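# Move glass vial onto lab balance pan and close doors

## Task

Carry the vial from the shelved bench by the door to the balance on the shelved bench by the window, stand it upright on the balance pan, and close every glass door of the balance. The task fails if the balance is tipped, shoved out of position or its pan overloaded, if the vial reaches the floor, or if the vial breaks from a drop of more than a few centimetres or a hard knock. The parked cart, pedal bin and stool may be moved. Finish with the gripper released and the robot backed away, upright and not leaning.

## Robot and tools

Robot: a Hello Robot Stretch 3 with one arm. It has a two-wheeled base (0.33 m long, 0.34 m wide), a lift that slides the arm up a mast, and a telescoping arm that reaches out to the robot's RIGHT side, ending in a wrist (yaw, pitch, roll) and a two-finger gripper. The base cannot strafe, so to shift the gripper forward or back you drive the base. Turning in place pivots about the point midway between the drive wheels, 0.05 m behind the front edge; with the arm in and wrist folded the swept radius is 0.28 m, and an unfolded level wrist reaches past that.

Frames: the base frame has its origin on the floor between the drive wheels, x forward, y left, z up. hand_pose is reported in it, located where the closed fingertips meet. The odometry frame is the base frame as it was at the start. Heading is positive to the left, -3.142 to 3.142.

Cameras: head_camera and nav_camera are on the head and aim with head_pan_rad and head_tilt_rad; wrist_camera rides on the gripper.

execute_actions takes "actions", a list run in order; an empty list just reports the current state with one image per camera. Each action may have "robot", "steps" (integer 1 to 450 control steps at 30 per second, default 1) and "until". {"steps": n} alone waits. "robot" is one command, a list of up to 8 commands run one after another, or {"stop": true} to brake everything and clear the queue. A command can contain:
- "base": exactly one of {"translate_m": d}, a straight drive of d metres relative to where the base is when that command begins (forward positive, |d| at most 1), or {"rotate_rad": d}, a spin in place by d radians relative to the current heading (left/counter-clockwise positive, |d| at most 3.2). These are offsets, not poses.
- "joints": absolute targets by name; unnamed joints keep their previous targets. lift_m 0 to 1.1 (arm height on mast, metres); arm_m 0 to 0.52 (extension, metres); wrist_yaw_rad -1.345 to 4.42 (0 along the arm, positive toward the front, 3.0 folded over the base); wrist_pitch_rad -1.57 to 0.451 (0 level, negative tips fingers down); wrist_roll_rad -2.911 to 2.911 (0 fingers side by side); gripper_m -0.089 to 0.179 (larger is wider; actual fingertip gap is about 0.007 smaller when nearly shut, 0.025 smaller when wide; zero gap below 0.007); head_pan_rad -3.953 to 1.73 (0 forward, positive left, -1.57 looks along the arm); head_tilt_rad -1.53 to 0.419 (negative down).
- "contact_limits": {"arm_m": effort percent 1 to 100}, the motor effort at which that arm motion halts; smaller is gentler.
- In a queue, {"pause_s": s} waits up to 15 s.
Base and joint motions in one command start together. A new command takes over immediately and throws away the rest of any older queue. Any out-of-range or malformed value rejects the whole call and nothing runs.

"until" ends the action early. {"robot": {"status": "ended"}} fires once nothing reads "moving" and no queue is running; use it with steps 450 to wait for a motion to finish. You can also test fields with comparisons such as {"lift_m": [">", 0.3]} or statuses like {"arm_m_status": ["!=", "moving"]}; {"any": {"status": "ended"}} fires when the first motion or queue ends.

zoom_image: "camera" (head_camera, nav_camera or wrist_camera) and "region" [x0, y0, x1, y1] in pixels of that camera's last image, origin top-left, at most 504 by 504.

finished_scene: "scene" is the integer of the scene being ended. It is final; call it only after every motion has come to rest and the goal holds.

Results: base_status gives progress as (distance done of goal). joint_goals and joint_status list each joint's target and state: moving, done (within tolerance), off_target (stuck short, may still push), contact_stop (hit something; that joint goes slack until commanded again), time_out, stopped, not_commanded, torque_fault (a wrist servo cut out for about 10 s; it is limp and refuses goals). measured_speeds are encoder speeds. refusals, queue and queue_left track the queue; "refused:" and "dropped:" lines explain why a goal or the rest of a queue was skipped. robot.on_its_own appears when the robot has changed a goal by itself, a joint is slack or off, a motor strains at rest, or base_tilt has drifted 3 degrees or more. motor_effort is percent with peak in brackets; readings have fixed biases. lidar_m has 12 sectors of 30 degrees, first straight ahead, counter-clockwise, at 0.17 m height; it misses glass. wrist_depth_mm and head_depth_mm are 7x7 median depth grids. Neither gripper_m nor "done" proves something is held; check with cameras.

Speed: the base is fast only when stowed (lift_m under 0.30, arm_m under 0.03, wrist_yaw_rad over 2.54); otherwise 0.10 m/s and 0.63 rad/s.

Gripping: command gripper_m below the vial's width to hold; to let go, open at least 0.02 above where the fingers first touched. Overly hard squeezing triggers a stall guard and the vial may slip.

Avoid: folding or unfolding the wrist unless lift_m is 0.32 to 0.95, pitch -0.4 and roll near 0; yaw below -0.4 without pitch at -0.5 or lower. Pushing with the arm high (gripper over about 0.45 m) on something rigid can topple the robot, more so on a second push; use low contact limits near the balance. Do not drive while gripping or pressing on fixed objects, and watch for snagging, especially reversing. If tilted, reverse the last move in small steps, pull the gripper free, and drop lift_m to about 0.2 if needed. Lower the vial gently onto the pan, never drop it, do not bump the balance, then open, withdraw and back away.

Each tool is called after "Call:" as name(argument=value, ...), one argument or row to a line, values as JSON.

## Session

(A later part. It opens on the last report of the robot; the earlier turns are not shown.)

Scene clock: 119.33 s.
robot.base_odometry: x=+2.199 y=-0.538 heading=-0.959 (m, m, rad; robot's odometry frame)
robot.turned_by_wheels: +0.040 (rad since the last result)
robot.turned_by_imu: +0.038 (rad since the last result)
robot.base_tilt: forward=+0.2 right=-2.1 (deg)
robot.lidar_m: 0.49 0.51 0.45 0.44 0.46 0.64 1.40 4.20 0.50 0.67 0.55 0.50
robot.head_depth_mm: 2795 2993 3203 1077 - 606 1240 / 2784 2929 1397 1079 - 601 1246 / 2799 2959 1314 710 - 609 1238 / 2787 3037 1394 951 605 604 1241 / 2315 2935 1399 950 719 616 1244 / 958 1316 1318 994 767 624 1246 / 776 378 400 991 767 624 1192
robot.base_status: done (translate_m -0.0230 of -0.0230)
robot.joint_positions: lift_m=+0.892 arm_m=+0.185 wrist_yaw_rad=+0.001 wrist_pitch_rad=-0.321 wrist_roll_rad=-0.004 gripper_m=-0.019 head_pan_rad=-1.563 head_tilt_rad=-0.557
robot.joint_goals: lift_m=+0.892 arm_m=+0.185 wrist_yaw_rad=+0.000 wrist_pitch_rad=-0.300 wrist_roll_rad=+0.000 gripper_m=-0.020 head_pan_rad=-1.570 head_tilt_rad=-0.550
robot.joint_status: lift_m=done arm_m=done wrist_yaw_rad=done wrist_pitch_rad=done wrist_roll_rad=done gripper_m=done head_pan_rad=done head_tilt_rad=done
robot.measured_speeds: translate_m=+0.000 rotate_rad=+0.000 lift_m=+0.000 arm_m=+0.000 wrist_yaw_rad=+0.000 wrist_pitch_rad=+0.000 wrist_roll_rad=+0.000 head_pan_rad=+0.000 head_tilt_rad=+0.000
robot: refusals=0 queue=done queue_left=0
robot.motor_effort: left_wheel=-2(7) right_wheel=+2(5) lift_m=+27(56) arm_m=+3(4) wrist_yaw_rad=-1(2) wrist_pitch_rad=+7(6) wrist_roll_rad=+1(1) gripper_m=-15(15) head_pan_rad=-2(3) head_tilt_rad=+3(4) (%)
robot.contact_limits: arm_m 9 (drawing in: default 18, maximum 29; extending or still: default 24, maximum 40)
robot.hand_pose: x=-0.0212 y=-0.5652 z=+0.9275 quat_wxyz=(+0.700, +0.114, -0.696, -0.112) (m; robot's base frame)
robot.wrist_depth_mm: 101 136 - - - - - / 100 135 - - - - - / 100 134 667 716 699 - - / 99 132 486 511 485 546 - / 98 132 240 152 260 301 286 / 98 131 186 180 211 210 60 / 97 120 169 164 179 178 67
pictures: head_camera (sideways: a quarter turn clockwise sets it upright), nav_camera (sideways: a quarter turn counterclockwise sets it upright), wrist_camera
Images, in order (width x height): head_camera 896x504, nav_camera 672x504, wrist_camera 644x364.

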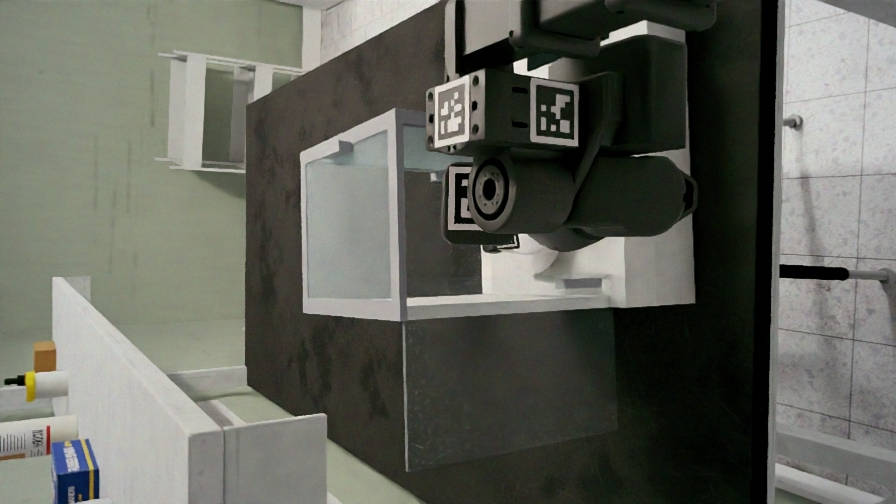

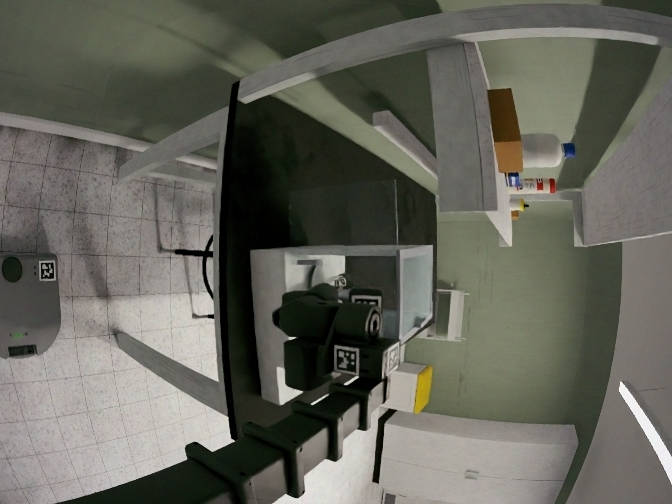

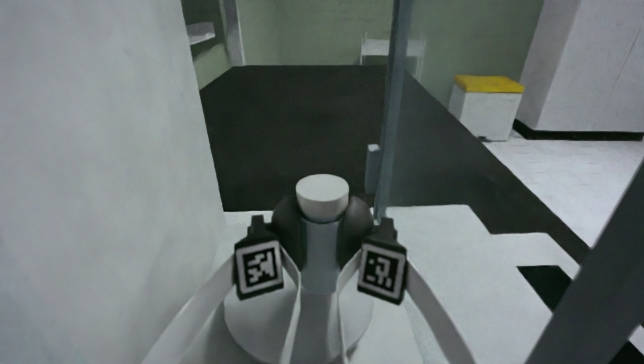

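Call:
execute_actions(
  actions=[
    {"robot":[{"base":{"translate_m":0.006}},{"joints":{"lift_m":0.886}},{"joints":{"gripper_m":0.05}},{"joints":{"arm_m":0.04}},{"joints":{"lift_m":0.877,"gripper_m":0.04},"base":{"translate_m":0.056}},{"joints":{"arm_m":0.072},"contact_limits":{"arm_m":8}}],"steps":450,"until":{"robot":{"status":"ended"}}},
  ],
)

Scene clock: 128.33 s.
robot.base_odometry: x=+2.234 y=-0.589 heading=-0.959 (m, m, rad; robot's odometry frame)
robot.turned_by_wheels: +0.000 (rad since the last result)
robot.turned_by_imu: -0.002 (rad since the last result)
robot.base_tilt: forward=+0.4 right=-2.1 (deg)
robot.lidar_m: 0.43 0.45 0.45 0.43 0.45 0.64 1.46 4.28 0.54 0.67 0.51 0.44
robot.head_depth_mm: 2760 2990 1580 912 626 - - / 2789 2915 1247 748 635 - - / 2818 3006 1395 949 644 - - / 2752 3013 1406 916 753 624 1222 / 1125 442 1250 992 765 624 1239 / 912 378 401 989 766 624 1194 / 566 378 401 1035 765 626 832
robot.base_status: done (translate_m +0.0560 of +0.0560)
robot.joint_positions: lift_m=+0.877 arm_m=+0.072 wrist_yaw_rad=-0.002 wrist_pitch_rad=-0.320 wrist_roll_rad=-0.004 gripper_m=+0.040 head_pan_rad=-1.563 head_tilt_rad=-0.557
robot.joint_goals: lift_m=+0.877 arm_m=+0.072 wrist_yaw_rad=+0.000 wrist_pitch_rad=-0.300 wrist_roll_rad=+0.000 gripper_m=+0.040 head_pan_rad=-1.570 head_tilt_rad=-0.550
robot.joint_status: lift_m=done arm_m=done wrist_yaw_rad=done wrist_pitch_rad=done wrist_roll_rad=done gripper_m=done head_pan_rad=done head_tilt_rad=done
robot.measured_speeds: translate_m=+0.000 rotate_rad=+0.000 lift_m=+0.000 arm_m=+0.000 wrist_yaw_rad=+0.000 wrist_pitch_rad=+0.000 wrist_roll_rad=+0.000 head_pan_rad=+0.000 head_tilt_rad=+0.000
robot: refusals=0 queue=done queue_left=0
robot.motor_effort: left_wheel=-2(4) right_wheel=+2(6) lift_m=+27(28) arm_m=+3(4) wrist_yaw_rad=+2(1) wrist_pitch_rad=+6(6) wrist_roll_rad=+1(1) gripper_m=+0(80) head_pan_rad=-2(2) head_tilt_rad=+3(4) (%)
robot.contact_limits: arm_m 8 (drawing in: default 18, maximum 29; extending or still: default 24, maximum 40)
robot.hand_pose: x=-0.0219 y=-0.4522 z=+0.9125 quat_wxyz=(+0.700, +0.113, -0.696, -0.113) (m; robot's base frame)
robot.wrist_depth_mm: 469 637 - - - - - / 407 684 - - - - - / 485 650 684 621 345 665 - / 473 494 485 270 273 283 - / 386 383 393 215 238 224 274 / 316 319 305 202 208 206 210 / 267 267 267 223 229 232 240
pictures: head_camera (sideways: a quarter turn clockwise sets it upright), nav_camera (sideways: a quarter turn counterclockwise sets it upright), wrist_camera
Images, in order (width x height): head_camera 896x504, nav_camera 672x504, wrist_camera 644x364.

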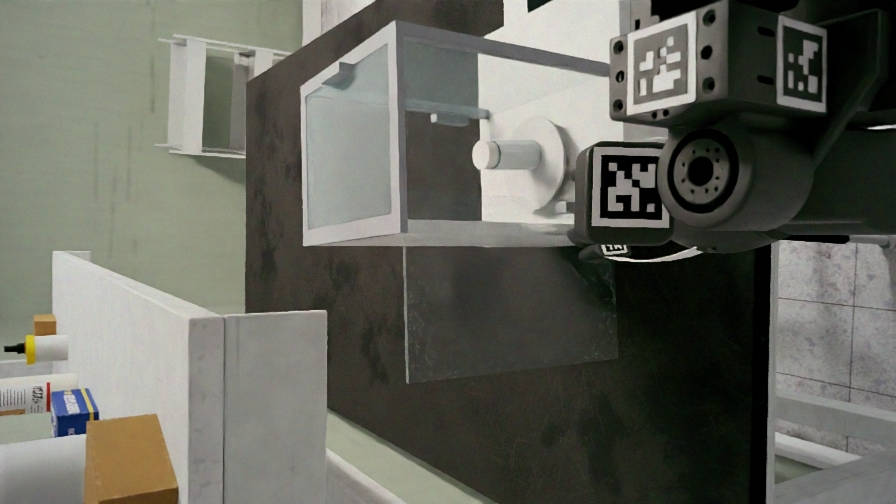

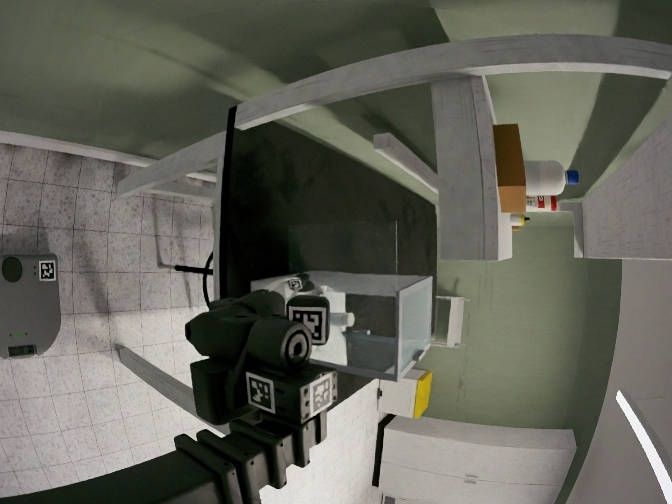

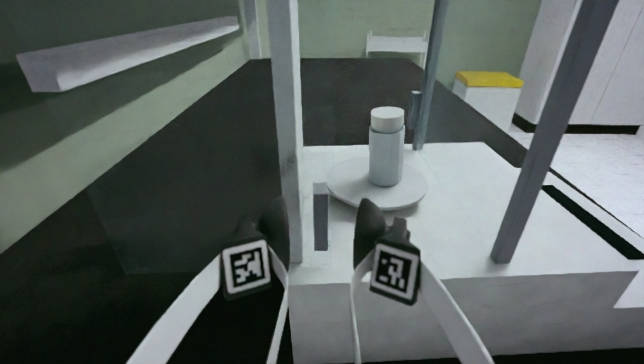

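Call:
execute_actions(
  actions=[
    {"robot":[{"base":{"translate_m":-0.115}},{"base":{"translate_m":-0.014}}],"steps":450,"until":{"robot":{"status":"ended"}}},
  ],
)

Scene clock: 132.13 s.
robot.base_odometry: x=+2.160 y=-0.483 heading=-0.958 (m, m, rad; robot's odometry frame)
robot.turned_by_wheels: +0.000 (rad since the last result)
robot.turned_by_imu: +0.000 (rad since the last result)
robot.base_tilt: forward=+0.3 right=-2.1 (deg)
robot.lidar_m: 0.56 0.58 0.45 0.44 0.46 0.65 1.33 4.16 0.47 0.68 0.59 0.57
robot.head_depth_mm: 2786 3008 3130 2177 763 - - / 2785 2952 1482 985 691 - - / 2807 2968 1390 948 669 - - / 2840 3038 1317 952 647 609 1249 / 2769 3003 1397 948 626 607 1218 / 1247 1826 1403 639 696 609 1248 / 931 1329 1340 993 768 626 1221
robot.base_status: done (translate_m -0.0140 of -0.0140)
robot.joint_positions: lift_m=+0.877 arm_m=+0.072 wrist_yaw_rad=+0.008 wrist_pitch_rad=-0.320 wrist_roll_rad=-0.004 gripper_m=+0.040 head_pan_rad=-1.563 head_tilt_rad=-0.557
robot.joint_goals: lift_m=+0.877 arm_m=+0.072 wrist_yaw_rad=+0.000 wrist_pitch_rad=-0.300 wrist_roll_rad=+0.000 gripper_m=+0.040 head_pan_rad=-1.570 head_tilt_rad=-0.550
robot.joint_status: lift_m=done arm_m=done wrist_yaw_rad=done wrist_pitch_rad=done wrist_roll_rad=done gripper_m=done head_pan_rad=done head_tilt_rad=done
robot.measured_speeds: translate_m=+0.000 rotate_rad=+0.000 lift_m=+0.000 arm_m=+0.000 wrist_yaw_rad=+0.000 wrist_pitch_rad=+0.000 wrist_roll_rad=+0.000 head_pan_rad=+0.000 head_tilt_rad=+0.000
robot: refusals=0 queue=done queue_left=0
robot.motor_effort: left_wheel=-1(6) right_wheel=-1(6) lift_m=+27(27) arm_m=+3(3) wrist_yaw_rad=-7(8) wrist_pitch_rad=+6(6) wrist_roll_rad=+1(1) gripper_m=-2(2) head_pan_rad=-2(3) head_tilt_rad=+3(4) (%)
robot.contact_limits: arm_m 8 (drawing in: default 18, maximum 29; extending or still: default 24, maximum 40)
robot.hand_pose: x=-0.0196 y=-0.4522 z=+0.9125 quat_wxyz=(+0.700, +0.116, -0.696, -0.110) (m; robot's base frame)
robot.wrist_depth_mm: 170 241 - - - - - / 173 240 - - - - - / 183 237 342 634 677 - - / 452 235 264 286 351 - - / 391 219 246 215 263 351 - / 314 203 208 207 219 239 - / 267 237 228 233 238 241 267
pictures: head_camera (sideways: a quarter turn clockwise sets it upright), nav_camera (sideways: a quarter turn counterclockwise sets it upright), wrist_camera
Images, in order (width x height): head_camera 896x504, nav_camera 672x504, wrist_camera 644x364.

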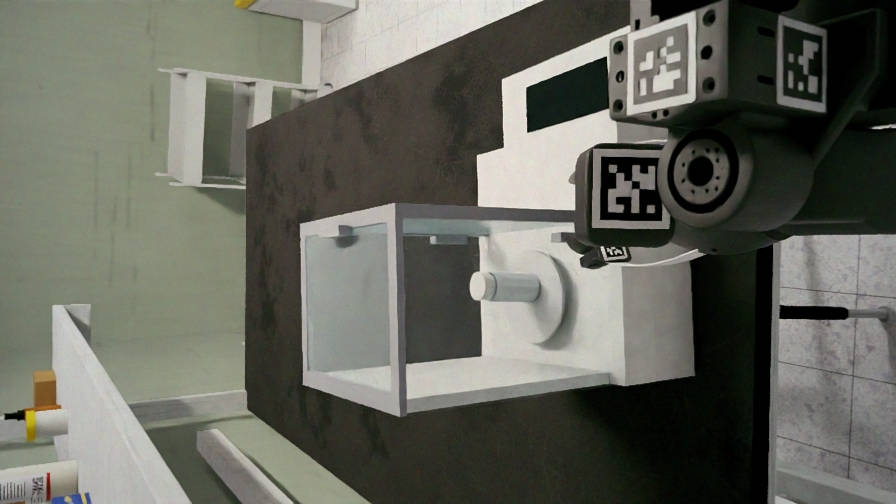

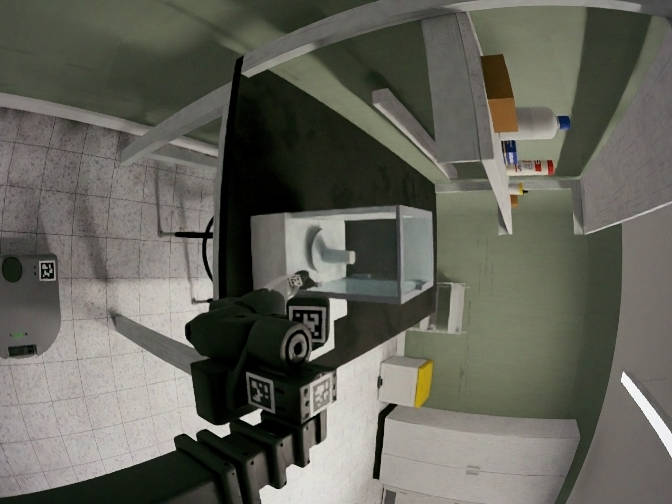

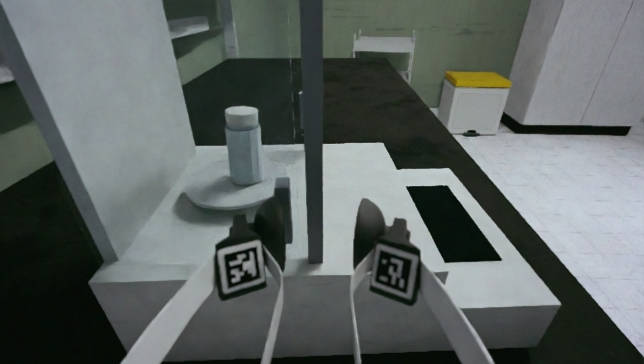

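Still a small gap.

Call:
execute_actions(
  actions=[
    {"robot":[{"base":{"translate_m":-0.014}},{"base":{"translate_m":0.012}},{"joints":{"arm_m":0}},{"joints":{"wrist_yaw_rad":1.57}}],"steps":450,"until":{"robot":{"status":"ended"}}},
  ],
)

Call:
zoom_image(
  camera="head_camera",
  region=[290,170,650,430],
)

Scene clock: 138.33 s.
robot.base_odometry: x=+2.159 y=-0.481 heading=-0.959 (m, m, rad; robot's odometry frame)
robot.turned_by_wheels: +0.000 (rad since the last result)
robot.turned_by_imu: -0.002 (rad since the last result)
robot.base_tilt: forward=+0.2 right=-2.2 (deg)
robot.lidar_m: 0.56 0.59 0.45 0.44 0.46 0.65 1.33 4.13 0.47 0.68 0.59 0.57
robot.head_depth_mm: 2780 3015 3149 2265 765 612 - / 2796 2991 1492 986 677 608 - / 2777 2961 1397 948 627 608 - / 2801 3008 1249 747 608 609 1243 / 2735 3017 1396 951 626 606 1218 / 1245 1844 1399 579 699 609 1243 / 939 1330 1339 990 769 623 1214
robot.base_status: done (translate_m +0.0120 of +0.0120)
robot.joint_positions: lift_m=+0.877 arm_m=+0.003 wrist_yaw_rad=+1.567 wrist_pitch_rad=-0.320 wrist_roll_rad=-0.004 gripper_m=+0.040 head_pan_rad=-1.563 head_tilt_rad=-0.557
robot.joint_goals: lift_m=+0.877 arm_m=+0.000 wrist_yaw_rad=+1.570 wrist_pitch_rad=-0.300 wrist_roll_rad=+0.000 gripper_m=+0.040 head_pan_rad=-1.570 head_tilt_rad=-0.550
robot.joint_status: lift_m=done arm_m=done wrist_yaw_rad=done wrist_pitch_rad=done wrist_roll_rad=done gripper_m=done head_pan_rad=done head_tilt_rad=done
robot.measured_speeds: translate_m=+0.000 rotate_rad=+0.000 lift_m=+0.000 arm_m=+0.000 wrist_yaw_rad=+0.000 wrist_pitch_rad=+0.000 wrist_roll_rad=+0.000 head_pan_rad=+0.000 head_tilt_rad=+0.000
robot: refusals=0 queue=done queue_left=0
robot.motor_effort: left_wheel=-2(4) right_wheel=+2(6) lift_m=+27(27) arm_m=-3(2) wrist_yaw_rad=+2(12) wrist_pitch_rad=+6(6) wrist_roll_rad=+1(1) gripper_m=+0(3) head_pan_rad=-3(2) head_tilt_rad=+4(3) (%)
robot.hand_pose: x=+0.2142 y=-0.1487 z=+0.9125 quat_wxyz=(+0.575, +0.572, -0.413, +0.414) (m; robot's base frame)
robot.wrist_depth_mm: 423 425 415 417 406 403 339 / 464 451 451 445 445 437 428 / 509 491 496 488 479 462 467 / 556 539 539 532 527 499 505 / 613 612 608 591 576 556 380 / 644 667 690 653 663 486 321 / 643 780 766 756 746 530 303
pictures: head_camera (sideways: a quarter turn clockwise sets it upright), nav_camera (sideways: a quarter turn counterclockwise sets it upright), wrist_camera
Images, in order (width x height): head_camera 896x504, nav_camera 672x504, wrist_camera 644x364.

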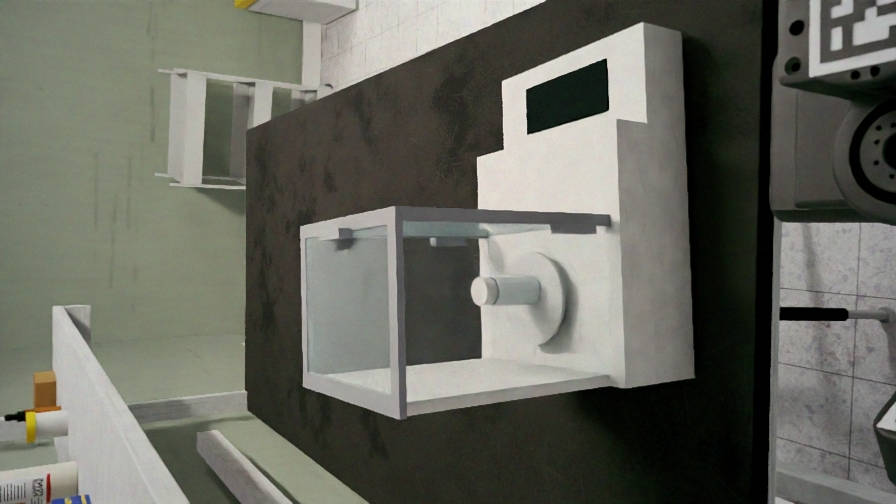

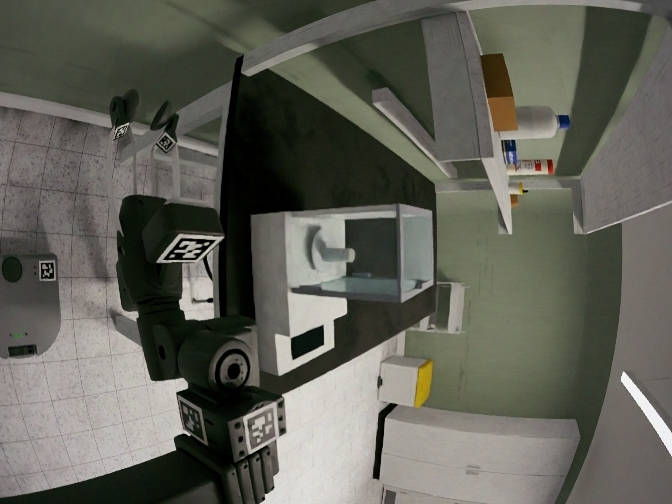

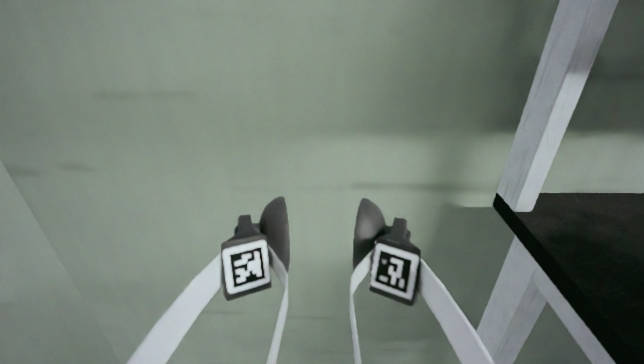

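Region (290, 170, 650, 430) of head_camera's 896x504 image, scaled by 1.400, with more detail than that image has.

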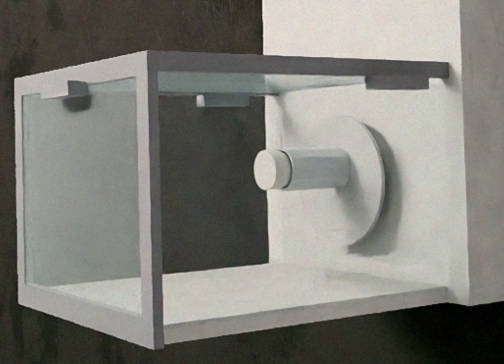

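Call:
finished_scene(
  scene=2,
)

The scene is finished: the task was done.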